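# Move bench cylinder upright into cart's top tray

## Task

Take the glass graduated cylinder that is on the bench with shelves and leave it standing upright in the cart's upper tray, with its base resting on the tray floor itself and not on top of another cylinder's base. Every other cylinder must also finish upright inside that tray. No cylinder may tip over or reach the room floor, and since they are glass, a drop of more than a few centimetres or a hard knock breaks one; any of these fails the job. The cart, pedal bin and stool can be shifted. At the end the robot must have released the cylinder and backed away, and must not have toppled or be left leaning.

## Robot and tools

Robot: a Rainbow Robotics RB-Y1 with a two-wheeled base (plus two rear casters), two 7-joint arms with parallel grippers, a pan/tilt head, and a torso whose lower leg folds at ankle, knee and hip. The base is 0.66 m long and 0.58 m wide, and its front edge sits 0.10 m in front of the drive-wheel axle. A bent leg can poke out past that edge. Cameras: head_camera, left_wrist_camera, right_wrist_camera.

Frames: the base frame has its origin on the floor between the drive wheels, x ahead, y to the left, z up. The chest, left_hand and right_hand positions in results are in this frame. A hand point is the spot between its finger pads; fingers point along the hand's -z and close along its x. Reported hand positions may be off, more so at full reach. base_odometry is measured from where the base began the scene, counts wheel rotation only (slip looks like travel), and gives heading from -3.142 to 3.142, left positive.

execute_actions: argument "actions" is a list holding one action or nothing (empty just reports state and images). Optional "cameras": list of names or ["all"]; omitted or null gives all, [] gives none; a wrong name rejects the call. An action may contain:
- "base": exactly one of {"translate_m": d}, a relative straight drive of d metres from the current spot, forward positive, -3 to 3; or {"rotate_rad": d}, a relative turn in place, counter-clockwise (left) positive, -3.2 to 3.2. No sideways motion. A drive needing over 8.667 s at its top speed is rejected.
- "joints": an object of joint name to absolute target (not offsets), each arm and the torso addressed by separate named keys. Units rad, grippers m. Ranges: torso_squat_rad 0 to 1.2 (larger lowers a level chest); torso_shift_rad -0.3 to 0.6 (positive pushes hips ahead); torso_pitch_rad -0.2 to 1.4 (positive bends forward); torso_yaw_rad -1.5 to 1.5 (left positive). Per arm: shoulder_pitch -2.356 to 2.356 (0 hanging, negative raises forward); left_shoulder_roll_rad 0 to 3.141 and right_shoulder_roll_rad -3.141 to 0 (away from the body lifts the arm outward); shoulder_yaw -2.094 to 2.094 (positive swings a bent forearm left, both arms); elbow -2.617 to 0.01 (negative bends); forearm_roll -3.141 to 3.141; wrist_pitch -1.57 to 1.919 (negative tips the hand forward); hand_roll -2.705 to 2.705; gripper_m 0 to 0.1, the gap between pads. Rolls are counter-clockwise-from-above positive on a hanging arm, for both arms. head_pan_rad -0.523 to 0.523 (left positive, relative to chest); head_tilt_rad -0.35 to 1.57 (positive looks down). Joints count as arrived within ±0.02 (grippers ±0.004).
- "speeds": caps for this action only, translate_m 0.05 to 0.4 m/s, rotate_rad 0.1 to 1.509 rad/s; the maxima are defaults.
- "min_time_s": 0.1 to 8, the shortest duration for each arm and head move.
Default top speeds: arm joints 1 rad/s (wrist-area joints 1.5), head 1.5, squat and pitch 0.3, shift 0.15, torso yaw 0.6, grippers 0.1 m/s. One action runs at most 15 s. Parts left out of an action may keep driving to earlier targets. Unknown keys or out-of-range numbers reject the whole call with no motion. If a result reports a stop, the rest of that reply's motion, wait and finished_scene calls are skipped.

Torso combinations also must hold: squat+shift <= 1.52; squat-shift+pitch <= 1.57; shift+0.5*pitch-0.4*squat <= 0.7; shift+0.3*pitch-0.5*squat <= 0.39. Otherwise commanded torso joints stop partway as off_target.

wait: {"seconds": 0 to 10}; nothing new is commanded, returns state and images.
zoom_image: {"camera", "region": [x0, y0, x1, y1]} in pixels of that camera's newest full image, origin top-left, at most 504 by 504.
finished_scene: {"scene": number}; irreversible, call only once the cylinder stands in the tray, the gripper is open and the robot is clear. Replying with no tool call ends everything.

Result lines: base_status and joint_status tell how each motion ended. done: reached (for the base, wheels turned enough, even if slipping). off_target: resting short, maybe still pushing. contact_stop: torso or arm hit something firm. time_out: took too long. limit_stop_at_own_body: self-collision guard halted it before touching. stopped_with_arm: torso halted because an arm contact-stopped. After these, the joint holds where it is and forgets its target, and one stop in a group (torso; left arm joints; right arm joints) halts the whole group. "joint command not followed" with a "cause:" line means an arm's targets were withheld by the arm-collision check; follow the cause's advice; the gripper still acts. on_its_own lists uncommanded parts, "held at" giving their held target. Motor temperatures lists per-arm joint values in joint_positions order; MOTOR HOT appears at 65 °C, and 80 °C brakes the arm (OVER-TEMPERATURE FAULT, limit_stop_at_motor_heat). A torque reaching a joint's load limit (64.4 N m shoulders, 33.1 elbow, 23 wrist joints) freezes the robot 10 s.

Grasping: to grip, command an opening at least 0.005 m below the cylinder's width; off_target on the gripper is then expected. Each arm handles 3 kg.

Cautions: lower the cylinder gently onto the tray floor, never release it above the surface, and move slowly near other cylinders. The base does not stop on collisions and can keep shoving furniture; the leg can also push the robot backward unnoticed by odometry. After a stop, back off first the arms, then the torso, each in its own action. Never let the arms strike or squeeze each other. Avoid heavy loads far in front of the wheels, which can tip the robot. Objects may occasionally get a small random push.

Each tool is called after "Emit:" as a command line: name --argument value for each argument, lists and objects as JSON in quotes; but a table of rows of numbers goes row by row, as --pt "numbers of a row", without its own name.

## Session

Emit:
execute_actions --actions '[]'

Scene clock: 0.00 s.
Motor temperatures (°C, as the motors report them): left_arm=[30 27 29 29 29 30 30] | right_arm=[33 30 30 32 33 33 30]
base_odometry: x=+0.000 y=+0.000 heading=+0.000 (m, m, rad; odometry frame)
base_status: not commanded
joint_positions: torso_squat_rad=+0.350 torso_shift_rad=+0.001 torso_pitch_rad=+0.001 torso_yaw_rad=+0.000 left_shoulder_pitch_rad=-0.001 left_shoulder_roll_rad=+0.036 left_shoulder_yaw_rad=-0.026 left_elbow_rad=-0.214 left_forearm_roll_rad=-0.044 left_wrist_pitch_rad=-0.010 left_hand_roll_rad=+0.006 left_gripper_m=+0.100 right_shoulder_pitch_rad=-0.012 right_shoulder_roll_rad=-0.001 right_shoulder_yaw_rad=-0.006 right_elbow_rad=-0.187 right_forearm_roll_rad=+0.048 right_wrist_pitch_rad=+0.054 right_hand_roll_rad=+0.045 right_gripper_m=+0.101 head_pan_rad=+0.000 head_tilt_rad=+0.400
joint_status: not commanded
chest: x=-0.2274 y=-0.0009 z=+1.2475 quat_wxyz=(+1.000, +0.001, +0.000, +0.000) (m; base frame)
left_hand: x=-0.1208 y=+0.2443 z=+0.5707 quat_wxyz=(+0.993, +0.019, -0.111, -0.034) (m; base frame)
right_hand: x=-0.1399 y=-0.2213 z=+0.5664 quat_wxyz=(+0.996, -0.004, -0.072, +0.046) (m; base frame)
pictures: head_camera, left_wrist_camera, right_wrist_camera
Images, in order (width x height): head_camera 896x504, left_wrist_camera 644x364, right_wrist_camera 644x364.

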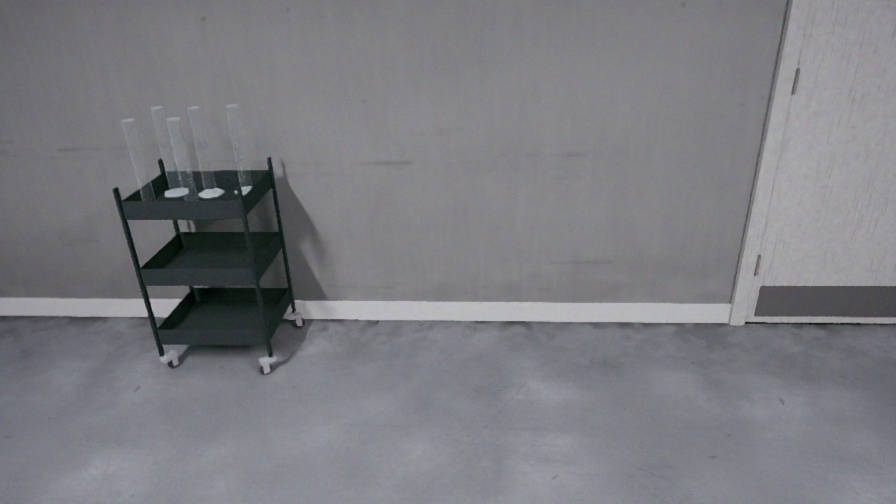

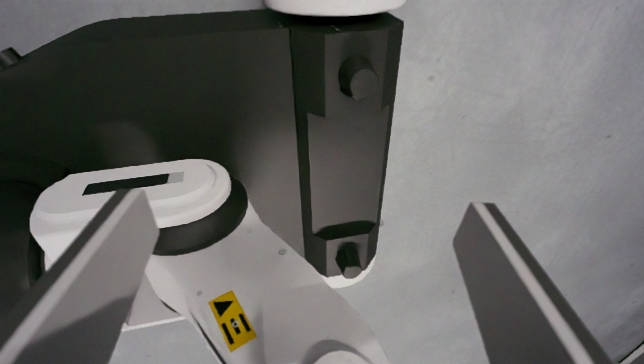

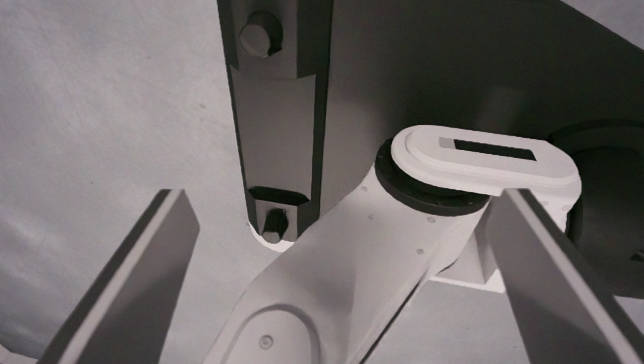

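Emit:
zoom_image --camera "head_camera" --region '[80, 80, 340, 260]'

Emit:
execute_actions --actions '[{"joints":{"head_pan_rad":0.52,"head_tilt_rad":0.25}}]' --cameras '["head_camera"]'

Emit:
execute_actions --actions '[{"joints":{"head_pan_rad":-0.52,"head_tilt_rad":0.25}}]' --cameras '["head_camera"]'

Region (80, 80, 340, 260) of head_camera's 896x504 image, scaled by 1.938, with more detail than that image has; it fills the top 349 rows of this view, and the rest is white.

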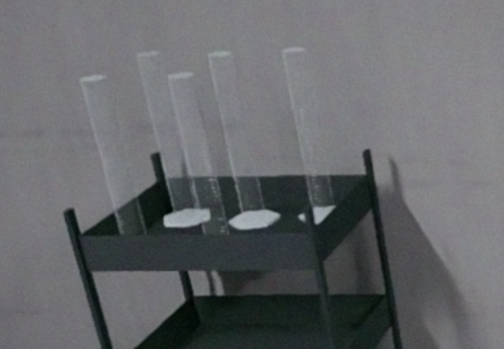

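Scene clock: 1.53 s.
Motor temperatures (°C, as the motors report them): left_arm=[30 27 29 29 29 30 30] | right_arm=[33 30 30 32 33 33 30]
base_odometry: x=+0.000 y=+0.000 heading=+0.000 (m, m, rad; odometry frame)
base_status: not commanded
joint_positions: torso_squat_rad=+0.350 torso_shift_rad=+0.001 torso_pitch_rad=+0.001 torso_yaw_rad=+0.000 left_shoulder_pitch_rad=-0.001 left_shoulder_roll_rad=+0.036 left_shoulder_yaw_rad=-0.026 left_elbow_rad=-0.214 left_forearm_roll_rad=-0.044 left_wrist_pitch_rad=-0.010 left_hand_roll_rad=+0.006 left_gripper_m=+0.100 right_shoulder_pitch_rad=-0.012 right_shoulder_roll_rad=-0.001 right_shoulder_yaw_rad=-0.006 right_elbow_rad=-0.187 right_forearm_roll_rad=+0.048 right_wrist_pitch_rad=+0.054 right_hand_roll_rad=+0.045 right_gripper_m=+0.101 head_pan_rad=+0.520 head_tilt_rad=+0.250
joint_status: all done
chest: x=-0.2274 y=-0.0009 z=+1.2475 quat_wxyz=(+1.000, +0.001, +0.000, +0.000) (m; base frame)
left_hand: x=-0.1208 y=+0.2443 z=+0.5707 quat_wxyz=(+0.993, +0.019, -0.111, -0.034) (m; base frame)
right_hand: x=-0.1399 y=-0.2213 z=+0.5664 quat_wxyz=(+0.996, -0.004, -0.072, +0.046) (m; base frame)
pictures: head_camera
Images, in order (width x height): head_camera 896x504.

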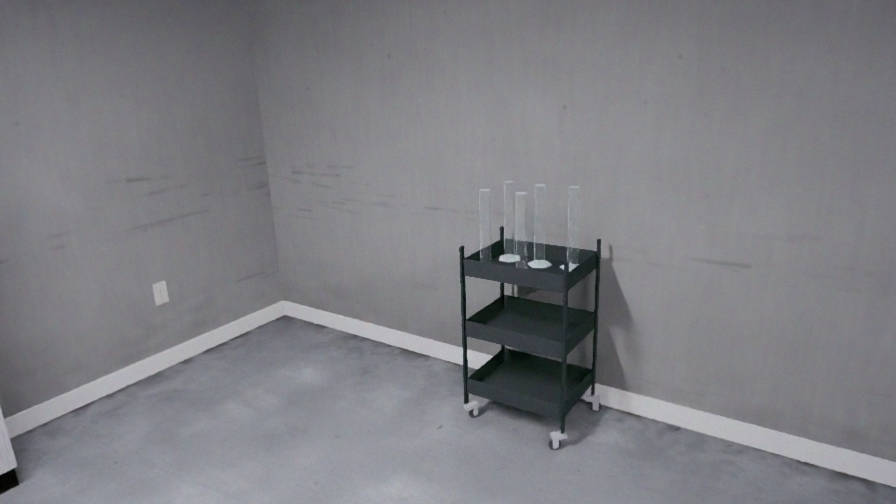

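Scene clock: 2.90 s.
Motor temperatures (°C, as the motors report them): left_arm=[30 27 29 29 29 30 30] | right_arm=[33 30 30 32 33 33 30]
base_odometry: x=+0.000 y=+0.000 heading=+0.000 (m, m, rad; odometry frame)
base_status: not commanded
joint_positions: torso_squat_rad=+0.350 torso_shift_rad=+0.001 torso_pitch_rad=+0.001 torso_yaw_rad=+0.000 left_shoulder_pitch_rad=-0.001 left_shoulder_roll_rad=+0.036 left_shoulder_yaw_rad=-0.026 left_elbow_rad=-0.214 left_forearm_roll_rad=-0.044 left_wrist_pitch_rad=-0.010 left_hand_roll_rad=+0.006 left_gripper_m=+0.100 right_shoulder_pitch_rad=-0.012 right_shoulder_roll_rad=-0.001 right_shoulder_yaw_rad=-0.006 right_elbow_rad=-0.187 right_forearm_roll_rad=+0.048 right_wrist_pitch_rad=+0.054 right_hand_roll_rad=+0.045 right_gripper_m=+0.101 head_pan_rad=-0.520 head_tilt_rad=+0.250
joint_status: all done
chest: x=-0.2274 y=-0.0009 z=+1.2475 quat_wxyz=(+1.000, +0.001, +0.000, +0.000) (m; base frame)
left_hand: x=-0.1208 y=+0.2443 z=+0.5707 quat_wxyz=(+0.993, +0.019, -0.111, -0.034) (m; base frame)
right_hand: x=-0.1399 y=-0.2213 z=+0.5664 quat_wxyz=(+0.996, -0.004, -0.072, +0.046) (m; base frame)
pictures: head_camera
Images, in order (width x height): head_camera 896x504.

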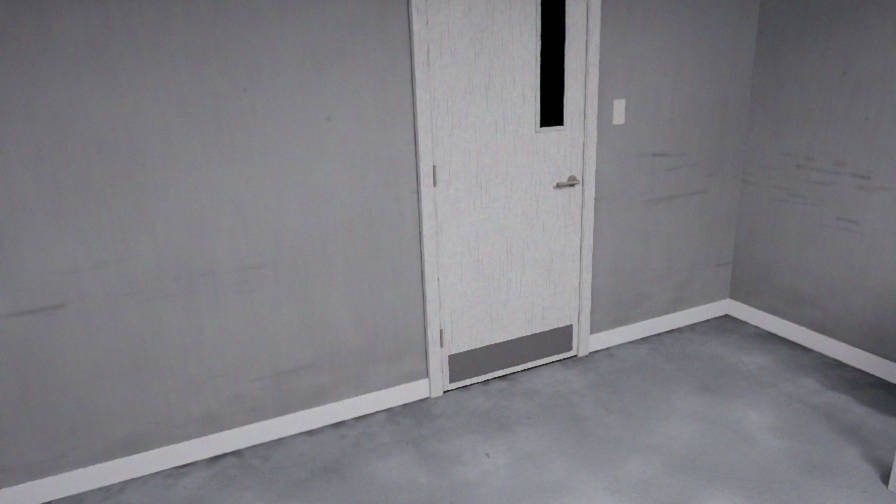

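Emit:
execute_actions --actions '[{"joints":{"head_pan_rad":0.52,"head_tilt_rad":0.3,"torso_yaw_rad":1.1}}]' --cameras '["head_camera"]'

Scene clock: 5.83 s.
Motor temperatures (°C, as the motors report them): left_arm=[30 27 29 29 29 30 30] | right_arm=[33 30 30 32 33 33 30]
base_odometry: x=+0.000 y=+0.000 heading=+0.000 (m, m, rad; odometry frame)
base_status: not commanded
joint_positions: torso_squat_rad=+0.350 torso_shift_rad=+0.001 torso_pitch_rad=+0.001 torso_yaw_rad=+0.876 left_shoulder_pitch_rad=-0.001 left_shoulder_roll_rad=+0.036 left_shoulder_yaw_rad=-0.026 left_elbow_rad=-0.213 left_forearm_roll_rad=-0.044 left_wrist_pitch_rad=-0.010 left_hand_roll_rad=+0.006 left_gripper_m=+0.100 right_shoulder_pitch_rad=-0.013 right_shoulder_roll_rad=-0.001 right_shoulder_yaw_rad=-0.006 right_elbow_rad=-0.188 right_forearm_roll_rad=+0.048 right_wrist_pitch_rad=+0.054 right_hand_roll_rad=+0.045 right_gripper_m=+0.101 head_pan_rad=+0.520 head_tilt_rad=+0.300
joint_status: torso_yaw_rad limit_stop_at_own_body (moved +0.877 of +1.100); the others done
on_its_own: torso_yaw_rad is held at +0.876, not at your +1.100, since a limit_stop_at_own_body
chest: x=-0.2274 y=-0.0009 z=+1.2475 quat_wxyz=(+0.906, +0.001, +0.000, +0.424) (m; base frame)
left_hand: x=-0.3473 y=+0.2382 z=+0.5708 quat_wxyz=(+0.914, +0.064, -0.093, +0.391) (m; base frame)
right_hand: x=-0.0012 y=-0.0738 z=+0.5665 quat_wxyz=(+0.883, +0.027, -0.068, +0.464) (m; base frame)
pictures: head_camera
Images, in order (width x height): head_camera 896x504.

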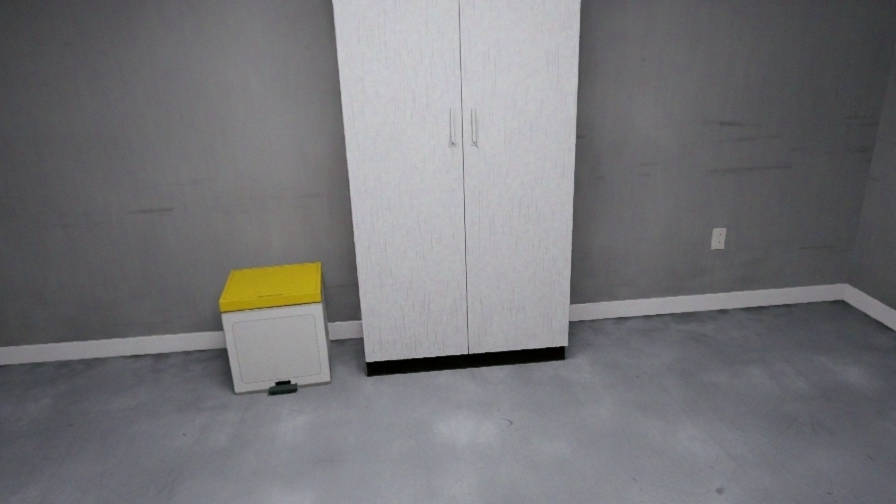

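Emit:
execute_actions --actions '[{"base":{"rotate_rad":-1.6},"joints":{"head_pan_rad":-0.3,"head_tilt_rad":0.3,"torso_yaw_rad":0}}]' --cameras '["head_camera"]'

Scene clock: 10.47 s.
Motor temperatures (°C, as the motors report them): left_arm=[30 27 29 29 29 30 30] | right_arm=[33 30 30 32 33 33 30]
base_odometry: x=+0.000 y=+0.000 heading=-1.599 (m, m, rad; odometry frame)
base_status: done
joint_positions: torso_squat_rad=+0.350 torso_shift_rad=+0.001 torso_pitch_rad=+0.001 torso_yaw_rad=+0.000 left_shoulder_pitch_rad=-0.001 left_shoulder_roll_rad=+0.036 left_shoulder_yaw_rad=-0.026 left_elbow_rad=-0.214 left_forearm_roll_rad=-0.044 left_wrist_pitch_rad=-0.010 left_hand_roll_rad=+0.006 left_gripper_m=+0.100 right_shoulder_pitch_rad=-0.012 right_shoulder_roll_rad=-0.001 right_shoulder_yaw_rad=-0.006 right_elbow_rad=-0.187 right_forearm_roll_rad=+0.048 right_wrist_pitch_rad=+0.054 right_hand_roll_rad=+0.045 right_gripper_m=+0.101 head_pan_rad=-0.300 head_tilt_rad=+0.300
joint_status: all done
chest: x=-0.2274 y=-0.0009 z=+1.2475 quat_wxyz=(+1.000, +0.001, +0.000, +0.000) (m; base frame)
left_hand: x=-0.1209 y=+0.2443 z=+0.5707 quat_wxyz=(+0.993, +0.019, -0.111, -0.034) (m; base frame)
right_hand: x=-0.1400 y=-0.2213 z=+0.5664 quat_wxyz=(+0.996, -0.004, -0.072, +0.046) (m; base frame)
pictures: head_camera
Images, in order (width x height): head_camera 896x504.

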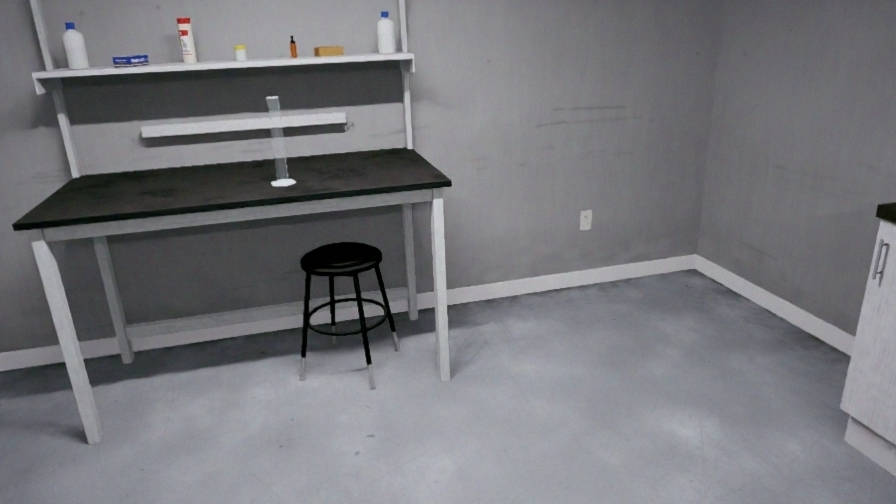

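Emit:
execute_actions --actions '[{"joints":{"head_pan_rad":0.0,"head_tilt_rad":0.3}}]' --cameras '["head_camera"]'

Scene clock: 11.70 s.
Motor temperatures (°C, as the motors report them): left_arm=[30 27 29 29 29 30 30] | right_arm=[33 30 30 32 33 33 30]
base_odometry: x=+0.000 y=+0.000 heading=-1.599 (m, m, rad; odometry frame)
base_status: not commanded
joint_positions: torso_squat_rad=+0.350 torso_shift_rad=+0.001 torso_pitch_rad=+0.001 torso_yaw_rad=+0.000 left_shoulder_pitch_rad=-0.001 left_shoulder_roll_rad=+0.036 left_shoulder_yaw_rad=-0.026 left_elbow_rad=-0.214 left_forearm_roll_rad=-0.044 left_wrist_pitch_rad=-0.010 left_hand_roll_rad=+0.006 left_gripper_m=+0.100 right_shoulder_pitch_rad=-0.012 right_shoulder_roll_rad=-0.001 right_shoulder_yaw_rad=-0.006 right_elbow_rad=-0.187 right_forearm_roll_rad=+0.048 right_wrist_pitch_rad=+0.054 right_hand_roll_rad=+0.045 right_gripper_m=+0.101 head_pan_rad=+0.000 head_tilt_rad=+0.300
joint_status: all done
chest: x=-0.2274 y=-0.0009 z=+1.2475 quat_wxyz=(+1.000, +0.001, +0.000, +0.000) (m; base frame)
left_hand: x=-0.1209 y=+0.2443 z=+0.5707 quat_wxyz=(+0.993, +0.019, -0.111, -0.034) (m; base frame)
right_hand: x=-0.1400 y=-0.2213 z=+0.5664 quat_wxyz=(+0.996, -0.004, -0.072, +0.046) (m; base frame)
pictures: head_camera
Images, in order (width x height): head_camera 896x504.

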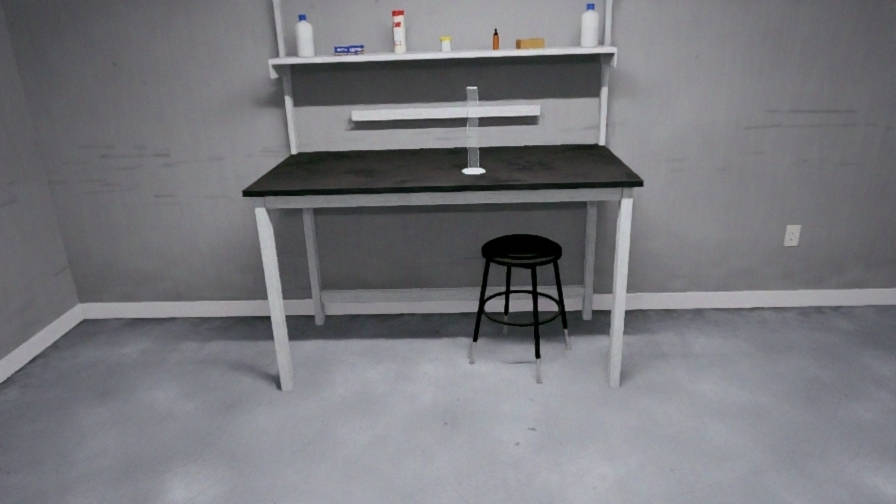

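Emit:
execute_actions --actions '[{"base":{"rotate_rad":0.04},"joints":{"right_shoulder_pitch_rad":-0.4475,"right_shoulder_roll_rad":-0.032,"right_shoulder_yaw_rad":-0.1485,"right_elbow_rad":-1.378,"right_forearm_roll_rad":0,"right_wrist_pitch_rad":0.231,"right_hand_roll_rad":1.5708}}]' --cameras '["head_camera","right_wrist_camera"]'

Emit:
execute_actions --actions '[{"base":{"translate_m":1.3}}]' --cameras '["head_camera","right_wrist_camera"]'

Scene clock: 26.43 s.
Motor temperatures (°C, as the motors report them): left_arm=[30 27 29 29 29 30 30] | right_arm=[33 30 30 32 33 33 30]
base_odometry: x=+0.000 y=+0.000 heading=-1.560 (m, m, rad; odometry frame)
base_status: done
joint_positions: torso_squat_rad=+0.350 torso_shift_rad=+0.001 torso_pitch_rad=+0.001 torso_yaw_rad=+0.000 left_shoulder_pitch_rad=-0.001 left_shoulder_roll_rad=+0.036 left_shoulder_yaw_rad=-0.026 left_elbow_rad=-0.214 left_forearm_roll_rad=-0.044 left_wrist_pitch_rad=-0.010 left_hand_roll_rad=+0.006 left_gripper_m=+0.100 right_shoulder_pitch_rad=-0.448 right_shoulder_roll_rad=-0.032 right_shoulder_yaw_rad=-0.148 right_elbow_rad=-1.378 right_forearm_roll_rad=+0.000 right_wrist_pitch_rad=+0.231 right_hand_roll_rad=+1.571 right_gripper_m=+0.101 head_pan_rad=+0.000 head_tilt_rad=+0.300
joint_status: all done
chest: x=-0.2274 y=-0.0009 z=+1.2475 quat_wxyz=(+1.000, +0.001, +0.000, +0.000) (m; base frame)
left_hand: x=-0.1209 y=+0.2443 z=+0.5707 quat_wxyz=(+0.993, +0.019, -0.111, -0.034) (m; base frame)
right_hand: x=+0.4013 y=-0.2204 z=+1.1170 quat_wxyz=(+0.500, -0.500, -0.501, +0.500) (m; base frame)
pictures: head_camera, right_wrist_camera
Images, in order (width x height): head_camera 896x504, right_wrist_camera 644x364.

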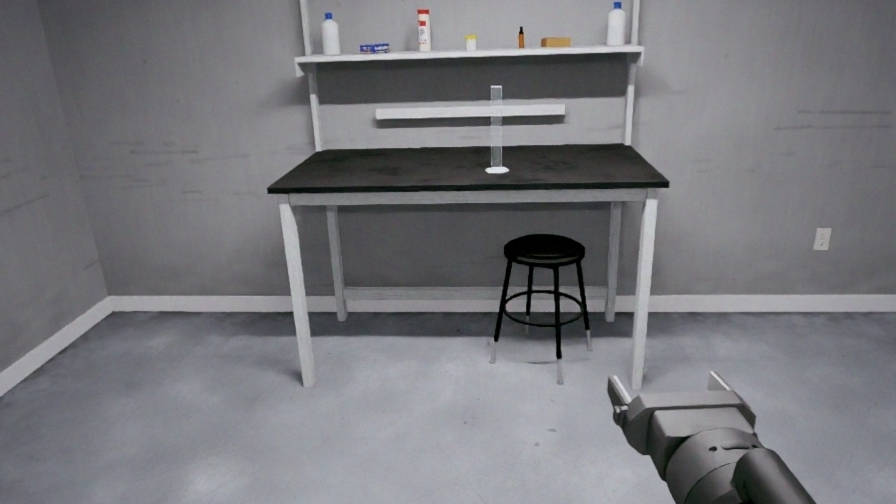

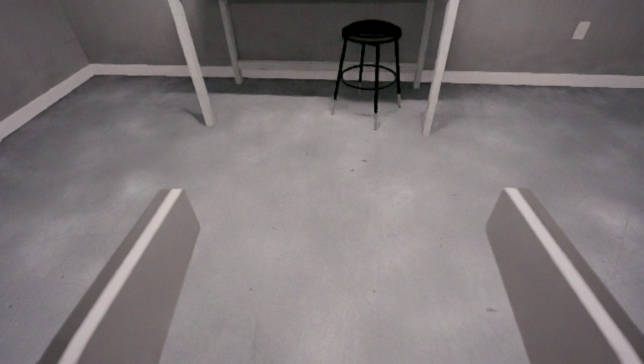

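Scene clock: 31.03 s.
Motor temperatures (°C, as the motors report them): left_arm=[30 27 29 29 29 30 30] | right_arm=[33 30 30 32 33 33 30]
base_odometry: x=+0.014 y=-1.300 heading=-1.560 (m, m, rad; odometry frame)
base_status: done
joint_positions: torso_squat_rad=+0.350 torso_shift_rad=+0.001 torso_pitch_rad=+0.001 torso_yaw_rad=+0.000 left_shoulder_pitch_rad=-0.001 left_shoulder_roll_rad=+0.036 left_shoulder_yaw_rad=-0.026 left_elbow_rad=-0.214 left_forearm_roll_rad=-0.044 left_wrist_pitch_rad=-0.010 left_hand_roll_rad=+0.006 left_gripper_m=+0.100 right_shoulder_pitch_rad=-0.448 right_shoulder_roll_rad=-0.032 right_shoulder_yaw_rad=-0.148 right_elbow_rad=-1.378 right_forearm_roll_rad=+0.000 right_wrist_pitch_rad=+0.231 right_hand_roll_rad=+1.571 right_gripper_m=+0.101 head_pan_rad=+0.000 head_tilt_rad=+0.300
joint_status: not commanded
chest: x=-0.2273 y=-0.0009 z=+1.2475 quat_wxyz=(+1.000, +0.001, +0.000, +0.000) (m; base frame)
left_hand: x=-0.1208 y=+0.2443 z=+0.5707 quat_wxyz=(+0.993, +0.019, -0.111, -0.034) (m; base frame)
right_hand: x=+0.4013 y=-0.2205 z=+1.1168 quat_wxyz=(+0.500, -0.500, -0.500, +0.500) (m; base frame)
pictures: head_camera, right_wrist_camera
Images, in order (width x height): head_camera 896x504, right_wrist_camera 644x364.

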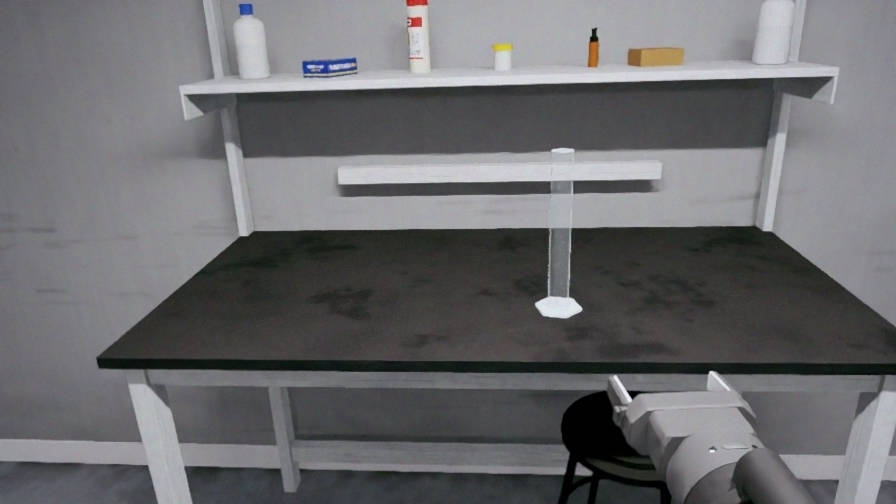

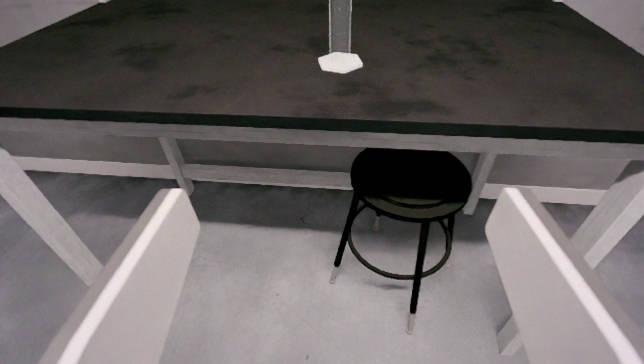

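Emit:
execute_actions --actions '[{"base":{"translate_m":0.45},"joints":{"head_tilt_rad":0.55,"head_pan_rad":-0.2}}]' --cameras '["head_camera","right_wrist_camera"]'

Scene clock: 39.17 s.
Motor temperatures (°C, as the motors report them): left_arm=[30 27 29 29 29 30 30] | right_arm=[33 30 30 32 33 33 30]
base_odometry: x=+0.018 y=-1.750 heading=-1.561 (m, m, rad; odometry frame)
base_status: done
joint_positions: torso_squat_rad=+0.350 torso_shift_rad=+0.001 torso_pitch_rad=+0.001 torso_yaw_rad=+0.000 left_shoulder_pitch_rad=-0.001 left_shoulder_roll_rad=+0.036 left_shoulder_yaw_rad=-0.026 left_elbow_rad=-0.214 left_forearm_roll_rad=-0.044 left_wrist_pitch_rad=-0.010 left_hand_roll_rad=+0.006 left_gripper_m=+0.100 right_shoulder_pitch_rad=-0.448 right_shoulder_roll_rad=-0.032 right_shoulder_yaw_rad=-0.148 right_elbow_rad=-1.378 right_forearm_roll_rad=+0.000 right_wrist_pitch_rad=+0.231 right_hand_roll_rad=+1.571 right_gripper_m=+0.101 head_pan_rad=-0.200 head_tilt_rad=+0.550
joint_status: all done
chest: x=-0.2274 y=-0.0009 z=+1.2475 quat_wxyz=(+1.000, +0.001, +0.000, +0.000) (m; base frame)
left_hand: x=-0.1208 y=+0.2443 z=+0.5708 quat_wxyz=(+0.993, +0.019, -0.111, -0.034) (m; base frame)
right_hand: x=+0.4013 y=-0.2205 z=+1.1168 quat_wxyz=(+0.500, -0.500, -0.500, +0.500) (m; base frame)
pictures: head_camera, right_wrist_camera
Images, in order (width x height): head_camera 896x504, right_wrist_camera 644x364.

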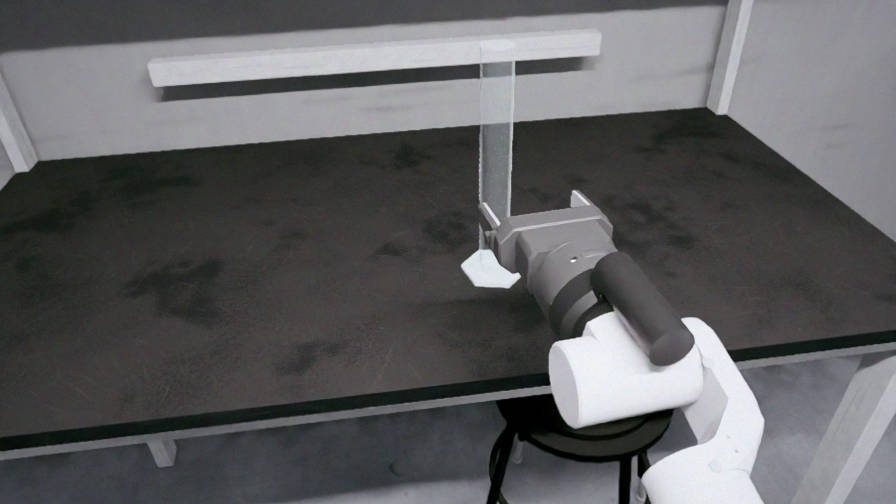

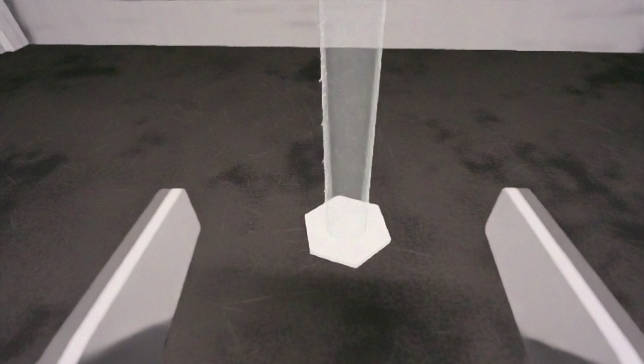

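Emit:
execute_actions --actions '[{"base":{"translate_m":0.13},"speeds":{"translate_m":0.15}}]' --cameras '["head_camera","right_wrist_camera"]'

Scene clock: 41.60 s.
Motor temperatures (°C, as the motors report them): left_arm=[30 27 29 29 29 30 30] | right_arm=[33 30 30 32 33 33 30]
base_odometry: x=+0.019 y=-1.880 heading=-1.562 (m, m, rad; odometry frame)
base_status: done
joint_positions: torso_squat_rad=+0.350 torso_shift_rad=+0.001 torso_pitch_rad=+0.001 torso_yaw_rad=+0.000 left_shoulder_pitch_rad=-0.001 left_shoulder_roll_rad=+0.036 left_shoulder_yaw_rad=-0.026 left_elbow_rad=-0.214 left_forearm_roll_rad=-0.044 left_wrist_pitch_rad=-0.010 left_hand_roll_rad=+0.006 left_gripper_m=+0.100 right_shoulder_pitch_rad=-0.448 right_shoulder_roll_rad=-0.032 right_shoulder_yaw_rad=-0.148 right_elbow_rad=-1.378 right_forearm_roll_rad=+0.000 right_wrist_pitch_rad=+0.231 right_hand_roll_rad=+1.571 right_gripper_m=+0.101 head_pan_rad=-0.200 head_tilt_rad=+0.550
joint_status: not commanded
chest: x=-0.2273 y=-0.0009 z=+1.2475 quat_wxyz=(+1.000, +0.001, +0.000, +0.000) (m; base frame)
left_hand: x=-0.1208 y=+0.2443 z=+0.5707 quat_wxyz=(+0.993, +0.019, -0.111, -0.034) (m; base frame)
right_hand: x=+0.4013 y=-0.2205 z=+1.1168 quat_wxyz=(+0.500, -0.500, -0.500, +0.500) (m; base frame)
pictures: head_camera, right_wrist_camera
Images, in order (width x height): head_camera 896x504, right_wrist_camera 644x364.

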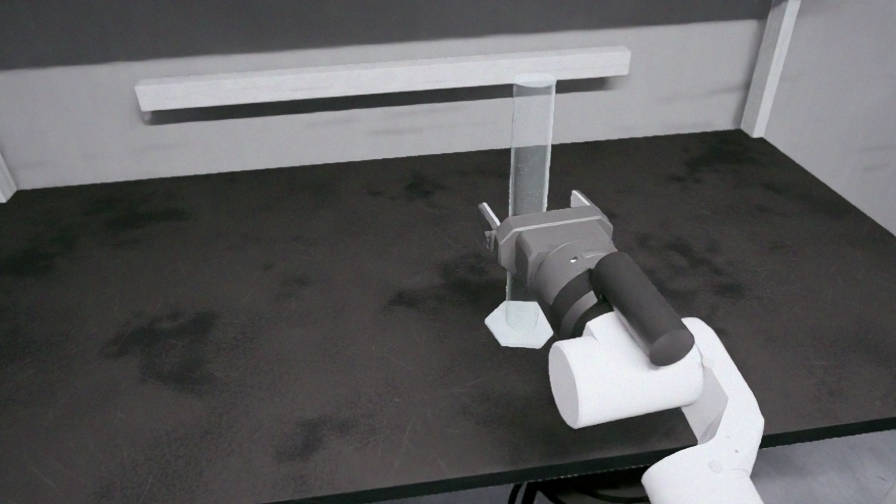

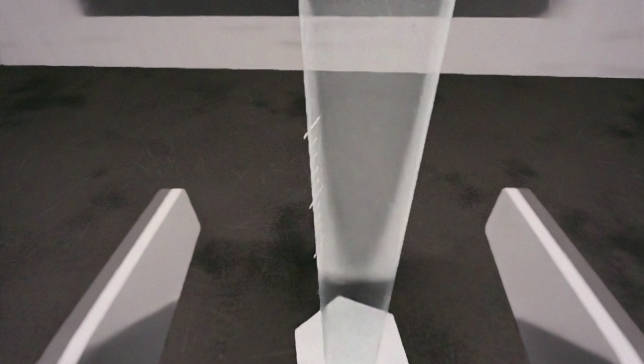

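Emit:
execute_actions --actions '[{"base":{"translate_m":0.05},"speeds":{"translate_m":0.08},"joints":{"torso_yaw_rad":-0.013}}]' --cameras '["head_camera","right_wrist_camera"]'

Scene clock: 43.90 s.
Motor temperatures (°C, as the motors report them): left_arm=[30 27 29 29 29 30 30] | right_arm=[33 30 30 32 33 33 30]
base_odometry: x=+0.020 y=-1.930 heading=-1.563 (m, m, rad; odometry frame)
base_status: done
joint_positions: torso_squat_rad=+0.350 torso_shift_rad=+0.001 torso_pitch_rad=+0.001 torso_yaw_rad=-0.013 left_shoulder_pitch_rad=-0.001 left_shoulder_roll_rad=+0.036 left_shoulder_yaw_rad=-0.026 left_elbow_rad=-0.214 left_forearm_roll_rad=-0.044 left_wrist_pitch_rad=-0.010 left_hand_roll_rad=+0.006 left_gripper_m=+0.100 right_shoulder_pitch_rad=-0.448 right_shoulder_roll_rad=-0.032 right_shoulder_yaw_rad=-0.148 right_elbow_rad=-1.378 right_forearm_roll_rad=+0.000 right_wrist_pitch_rad=+0.231 right_hand_roll_rad=+1.571 right_gripper_m=+0.101 head_pan_rad=-0.200 head_tilt_rad=+0.550
joint_status: all done
chest: x=-0.2273 y=-0.0009 z=+1.2475 quat_wxyz=(+1.000, +0.001, +0.000, -0.006) (m; base frame)
left_hand: x=-0.1177 y=+0.2429 z=+0.5707 quat_wxyz=(+0.993, +0.018, -0.111, -0.040) (m; base frame)
right_hand: x=+0.3984 y=-0.2287 z=+1.1167 quat_wxyz=(+0.504, -0.503, -0.497, +0.497) (m; base frame)
pictures: head_camera, right_wrist_camera
Images, in order (width x height): head_camera 896x504, right_wrist_camera 644x364.

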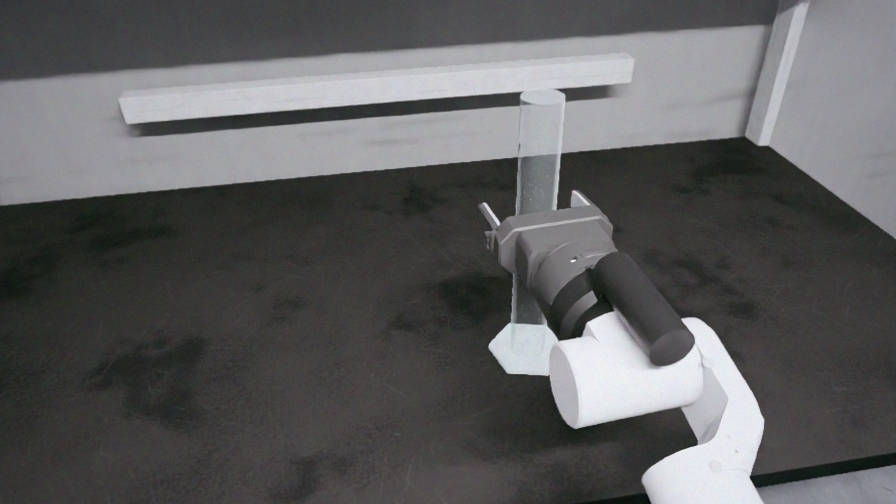

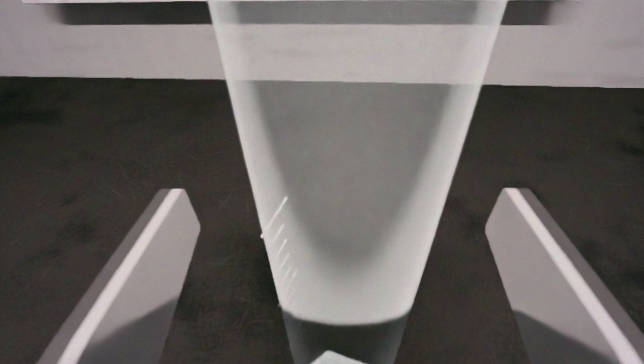

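Emit:
execute_actions --actions '[{"base":{"translate_m":0.012},"speeds":{"translate_m":0.05},"joints":{"right_gripper_m":0.06}}]' --cameras '["right_wrist_camera"]'

Emit:
execute_actions --actions '[{"joints":{"right_gripper_m":0.033}}]' --cameras '["head_camera","right_wrist_camera"]'

Scene clock: 46.10 s.
Motor temperatures (°C, as the motors report them): left_arm=[30 27 29 29 29 30 30] | right_arm=[33 30 30 32 33 33 30]
base_odometry: x=+0.020 y=-1.942 heading=-1.563 (m, m, rad; odometry frame)
base_status: done
joint_positions: torso_squat_rad=+0.350 torso_shift_rad=+0.001 torso_pitch_rad=+0.000 torso_yaw_rad=-0.013 left_shoulder_pitch_rad=-0.001 left_shoulder_roll_rad=+0.036 left_shoulder_yaw_rad=-0.026 left_elbow_rad=-0.214 left_forearm_roll_rad=-0.044 left_wrist_pitch_rad=-0.010 left_hand_roll_rad=+0.006 left_gripper_m=+0.100 right_shoulder_pitch_rad=-0.448 right_shoulder_roll_rad=-0.032 right_shoulder_yaw_rad=-0.148 right_elbow_rad=-1.378 right_forearm_roll_rad=+0.000 right_wrist_pitch_rad=+0.231 right_hand_roll_rad=+1.571 right_gripper_m=+0.060 head_pan_rad=-0.200 head_tilt_rad=+0.550
joint_status: all done
chest: x=-0.2274 y=-0.0009 z=+1.2475 quat_wxyz=(+1.000, +0.001, +0.000, -0.006) (m; base frame)
left_hand: x=-0.1177 y=+0.2429 z=+0.5707 quat_wxyz=(+0.993, +0.018, -0.111, -0.040) (m; base frame)
right_hand: x=+0.3983 y=-0.2287 z=+1.1168 quat_wxyz=(+0.504, -0.503, -0.497, +0.496) (m; base frame)
pictures: right_wrist_camera
Images, in order (width x height): right_wrist_camera 644x364.

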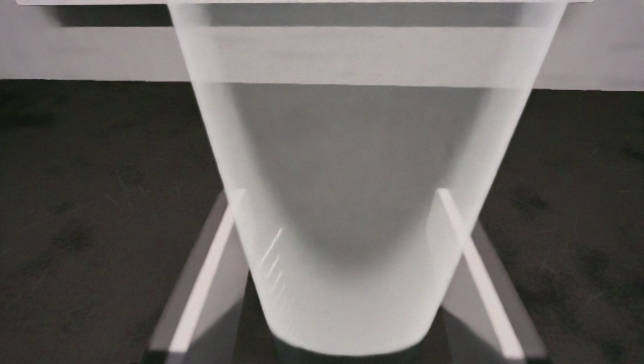

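Scene clock: 46.87 s.
Motor temperatures (°C, as the motors report them): left_arm=[30 27 29 29 29 30 30] | right_arm=[33 30 30 32 33 33 30]
base_odometry: x=+0.020 y=-1.942 heading=-1.563 (m, m, rad; odometry frame)
base_status: not commanded
joint_positions: torso_squat_rad=+0.350 torso_shift_rad=+0.001 torso_pitch_rad=+0.000 torso_yaw_rad=-0.013 left_shoulder_pitch_rad=-0.001 left_shoulder_roll_rad=+0.036 left_shoulder_yaw_rad=-0.026 left_elbow_rad=-0.214 left_forearm_roll_rad=-0.044 left_wrist_pitch_rad=-0.010 left_hand_roll_rad=+0.006 left_gripper_m=+0.100 right_shoulder_pitch_rad=-0.448 right_shoulder_roll_rad=-0.032 right_shoulder_yaw_rad=-0.148 right_elbow_rad=-1.378 right_forearm_roll_rad=+0.000 right_wrist_pitch_rad=+0.231 right_hand_roll_rad=+1.571 right_gripper_m=+0.043 head_pan_rad=-0.200 head_tilt_rad=+0.550
joint_status: right_gripper_m off_target (ended at +0.043, target +0.033)
chest: x=-0.2274 y=-0.0009 z=+1.2475 quat_wxyz=(+1.000, +0.001, +0.000, -0.006) (m; base frame)
left_hand: x=-0.1177 y=+0.2429 z=+0.5707 quat_wxyz=(+0.993, +0.018, -0.111, -0.040) (m; base frame)
right_hand: x=+0.3983 y=-0.2287 z=+1.1168 quat_wxyz=(+0.504, -0.503, -0.497, +0.497) (m; base frame)
pictures: head_camera, right_wrist_camera
Images, in order (width x height): head_camera 896x504, right_wrist_camera 644x364.

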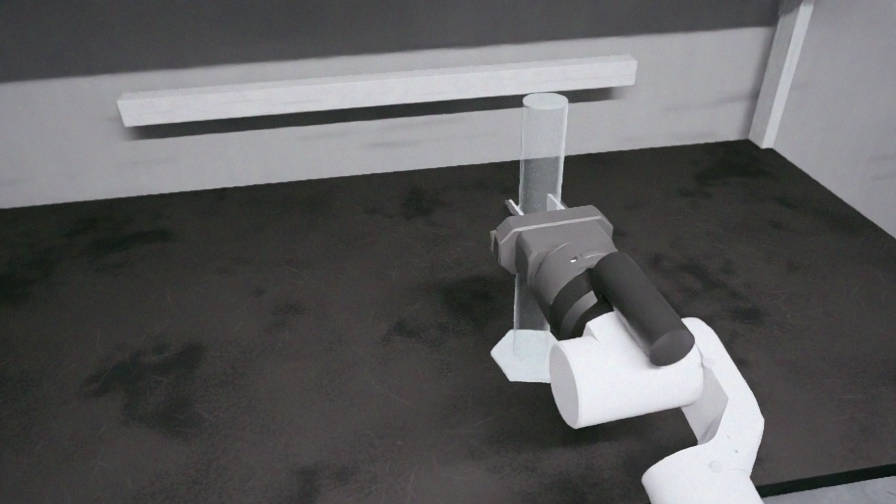

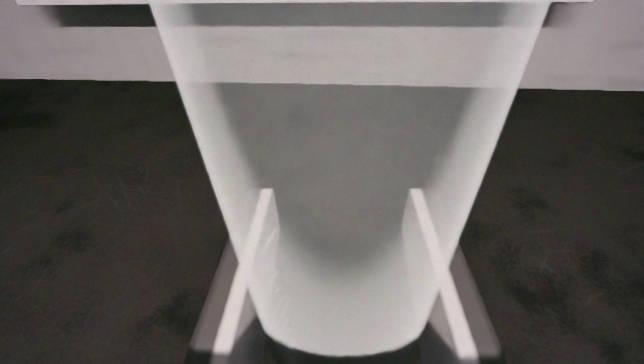

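Emit:
execute_actions --actions '[{"joints":{"torso_squat_rad":0.12}}]' --cameras '["head_camera","right_wrist_camera"]'

Scene clock: 48.80 s.
Motor temperatures (°C, as the motors report them): left_arm=[30 27 29 29 29 30 30] | right_arm=[33 30 30 32 33 33 30]
base_odometry: x=+0.020 y=-1.942 heading=-1.563 (m, m, rad; odometry frame)
base_status: not commanded
joint_positions: torso_squat_rad=+0.120 torso_shift_rad=+0.001 torso_pitch_rad=+0.001 torso_yaw_rad=-0.013 left_shoulder_pitch_rad=-0.001 left_shoulder_roll_rad=+0.036 left_shoulder_yaw_rad=-0.026 left_elbow_rad=-0.214 left_forearm_roll_rad=-0.044 left_wrist_pitch_rad=-0.010 left_hand_roll_rad=+0.006 left_gripper_m=+0.100 right_shoulder_pitch_rad=-0.448 right_shoulder_roll_rad=-0.032 right_shoulder_yaw_rad=-0.148 right_elbow_rad=-1.378 right_forearm_roll_rad=+0.000 right_wrist_pitch_rad=+0.231 right_hand_roll_rad=+1.571 right_gripper_m=+0.043 head_pan_rad=-0.200 head_tilt_rad=+0.550
joint_status: all done
chest: x=-0.2272 y=-0.0009 z=+1.2849 quat_wxyz=(+1.000, +0.001, +0.000, -0.006) (m; base frame)
left_hand: x=-0.1177 y=+0.2429 z=+0.6081 quat_wxyz=(+0.993, +0.018, -0.111, -0.040) (m; base frame)
right_hand: x=+0.3984 y=-0.2287 z=+1.1538 quat_wxyz=(+0.504, -0.503, -0.497, +0.497) (m; base frame)
pictures: head_camera, right_wrist_camera
Images, in order (width x height): head_camera 896x504, right_wrist_camera 644x364.

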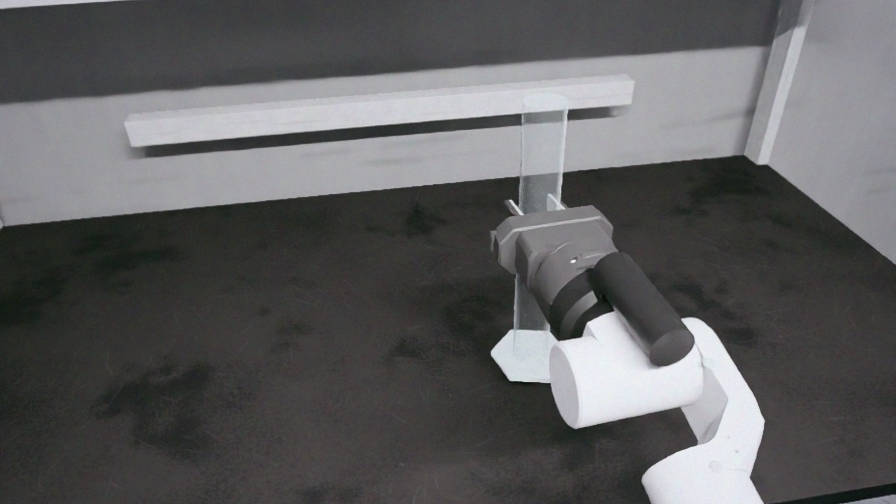

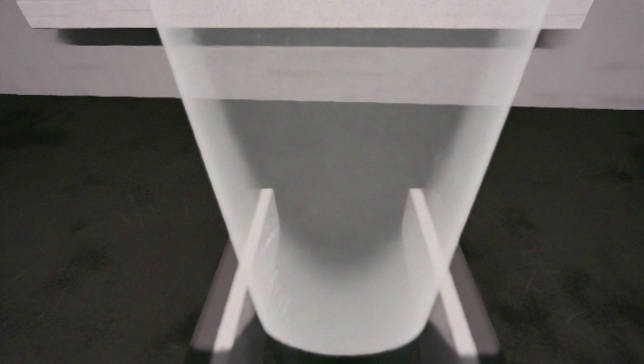

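Emit:
execute_actions --actions '[{"base":{"translate_m":-3.0},"joints":{"head_pan_rad":0.52,"head_tilt_rad":0.35,"torso_yaw_rad":0}}]' --cameras '["head_camera","right_wrist_camera"]'

Emit:
execute_actions --actions '[{"base":{"rotate_rad":1.53},"joints":{"head_pan_rad":0,"head_tilt_rad":0.35}}]' --cameras '["head_camera","right_wrist_camera"]'

Scene clock: 61.97 s.
Motor temperatures (°C, as the motors report them): left_arm=[30 27 29 29 29 30 30] | right_arm=[33 30 30 33 33 33 30]
base_odometry: x=-0.002 y=+1.058 heading=-1.564 (m, m, rad; odometry frame)
base_status: done
joint_positions: torso_squat_rad=+0.120 torso_shift_rad=+0.001 torso_pitch_rad=+0.000 torso_yaw_rad=+0.000 left_shoulder_pitch_rad=-0.001 left_shoulder_roll_rad=+0.036 left_shoulder_yaw_rad=-0.026 left_elbow_rad=-0.214 left_forearm_roll_rad=-0.044 left_wrist_pitch_rad=-0.010 left_hand_roll_rad=+0.006 left_gripper_m=+0.100 right_shoulder_pitch_rad=-0.447 right_shoulder_roll_rad=-0.032 right_shoulder_yaw_rad=-0.148 right_elbow_rad=-1.378 right_forearm_roll_rad=+0.000 right_wrist_pitch_rad=+0.231 right_hand_roll_rad=+1.571 right_gripper_m=+0.043 head_pan_rad=+0.520 head_tilt_rad=+0.350
joint_status: all done
chest: x=-0.2273 y=-0.0009 z=+1.2849 quat_wxyz=(+1.000, +0.001, +0.000, +0.000) (m; base frame)
left_hand: x=-0.1209 y=+0.2443 z=+0.6081 quat_wxyz=(+0.993, +0.019, -0.111, -0.034) (m; base frame)
right_hand: x=+0.4012 y=-0.2206 z=+1.1538 quat_wxyz=(+0.501, -0.499, -0.500, +0.500) (m; base frame)
pictures: head_camera, right_wrist_camera
Images, in order (width x height): head_camera 896x504, right_wrist_camera 644x364.

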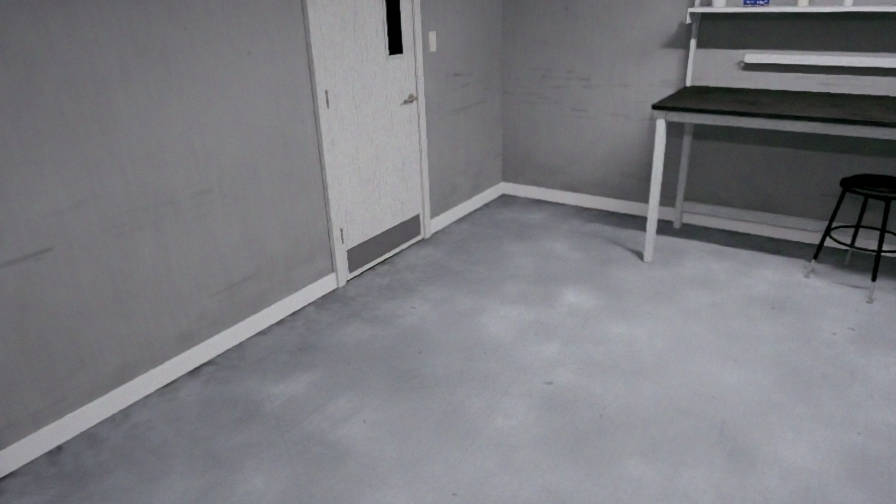

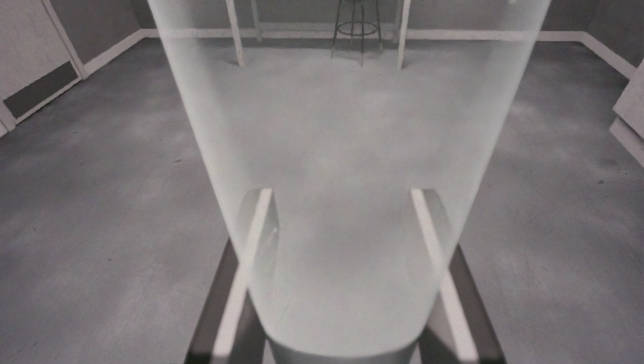

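Scene clock: 65.93 s.
Motor temperatures (°C, as the motors report them): left_arm=[30 27 29 29 29 30 30] | right_arm=[33 30 30 33 33 33 30]
base_odometry: x=-0.002 y=+1.058 heading=-0.034 (m, m, rad; odometry frame)
base_status: done
joint_positions: torso_squat_rad=+0.120 torso_shift_rad=+0.001 torso_pitch_rad=+0.000 torso_yaw_rad=+0.000 left_shoulder_pitch_rad=-0.001 left_shoulder_roll_rad=+0.036 left_shoulder_yaw_rad=-0.026 left_elbow_rad=-0.214 left_forearm_roll_rad=-0.044 left_wrist_pitch_rad=-0.010 left_hand_roll_rad=+0.006 left_gripper_m=+0.100 right_shoulder_pitch_rad=-0.447 right_shoulder_roll_rad=-0.032 right_shoulder_yaw_rad=-0.148 right_elbow_rad=-1.378 right_forearm_roll_rad=+0.000 right_wrist_pitch_rad=+0.231 right_hand_roll_rad=+1.571 right_gripper_m=+0.043 head_pan_rad=+0.000 head_tilt_rad=+0.350
joint_status: all done
chest: x=-0.2273 y=-0.0009 z=+1.2849 quat_wxyz=(+1.000, +0.001, +0.000, +0.000) (m; base frame)
left_hand: x=-0.1209 y=+0.2443 z=+0.6081 quat_wxyz=(+0.993, +0.019, -0.111, -0.034) (m; base frame)
right_hand: x=+0.4012 y=-0.2207 z=+1.1538 quat_wxyz=(+0.501, -0.499, -0.500, +0.500) (m; base frame)
pictures: head_camera, right_wrist_camera
Images, in order (width x height): head_camera 896x504, right_wrist_camera 644x364.

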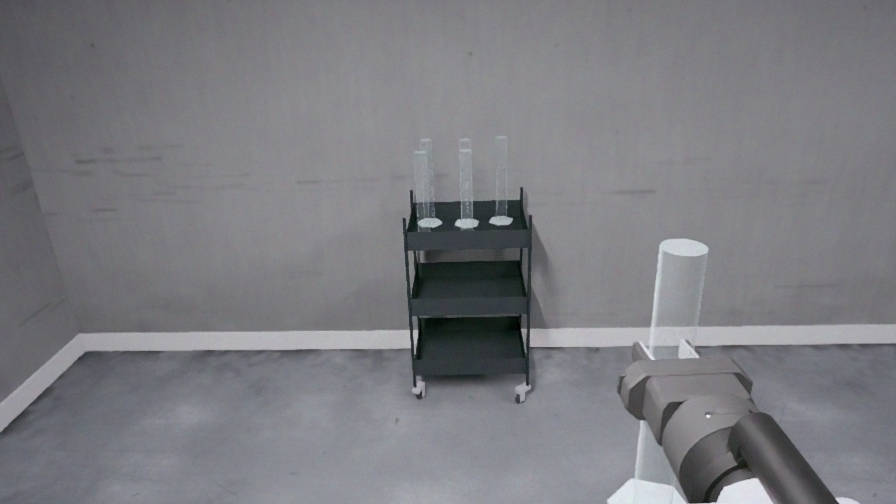

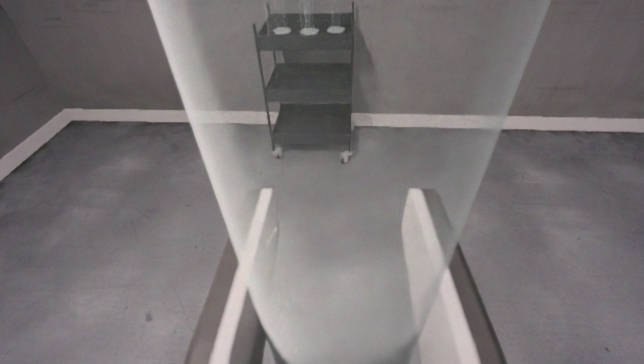

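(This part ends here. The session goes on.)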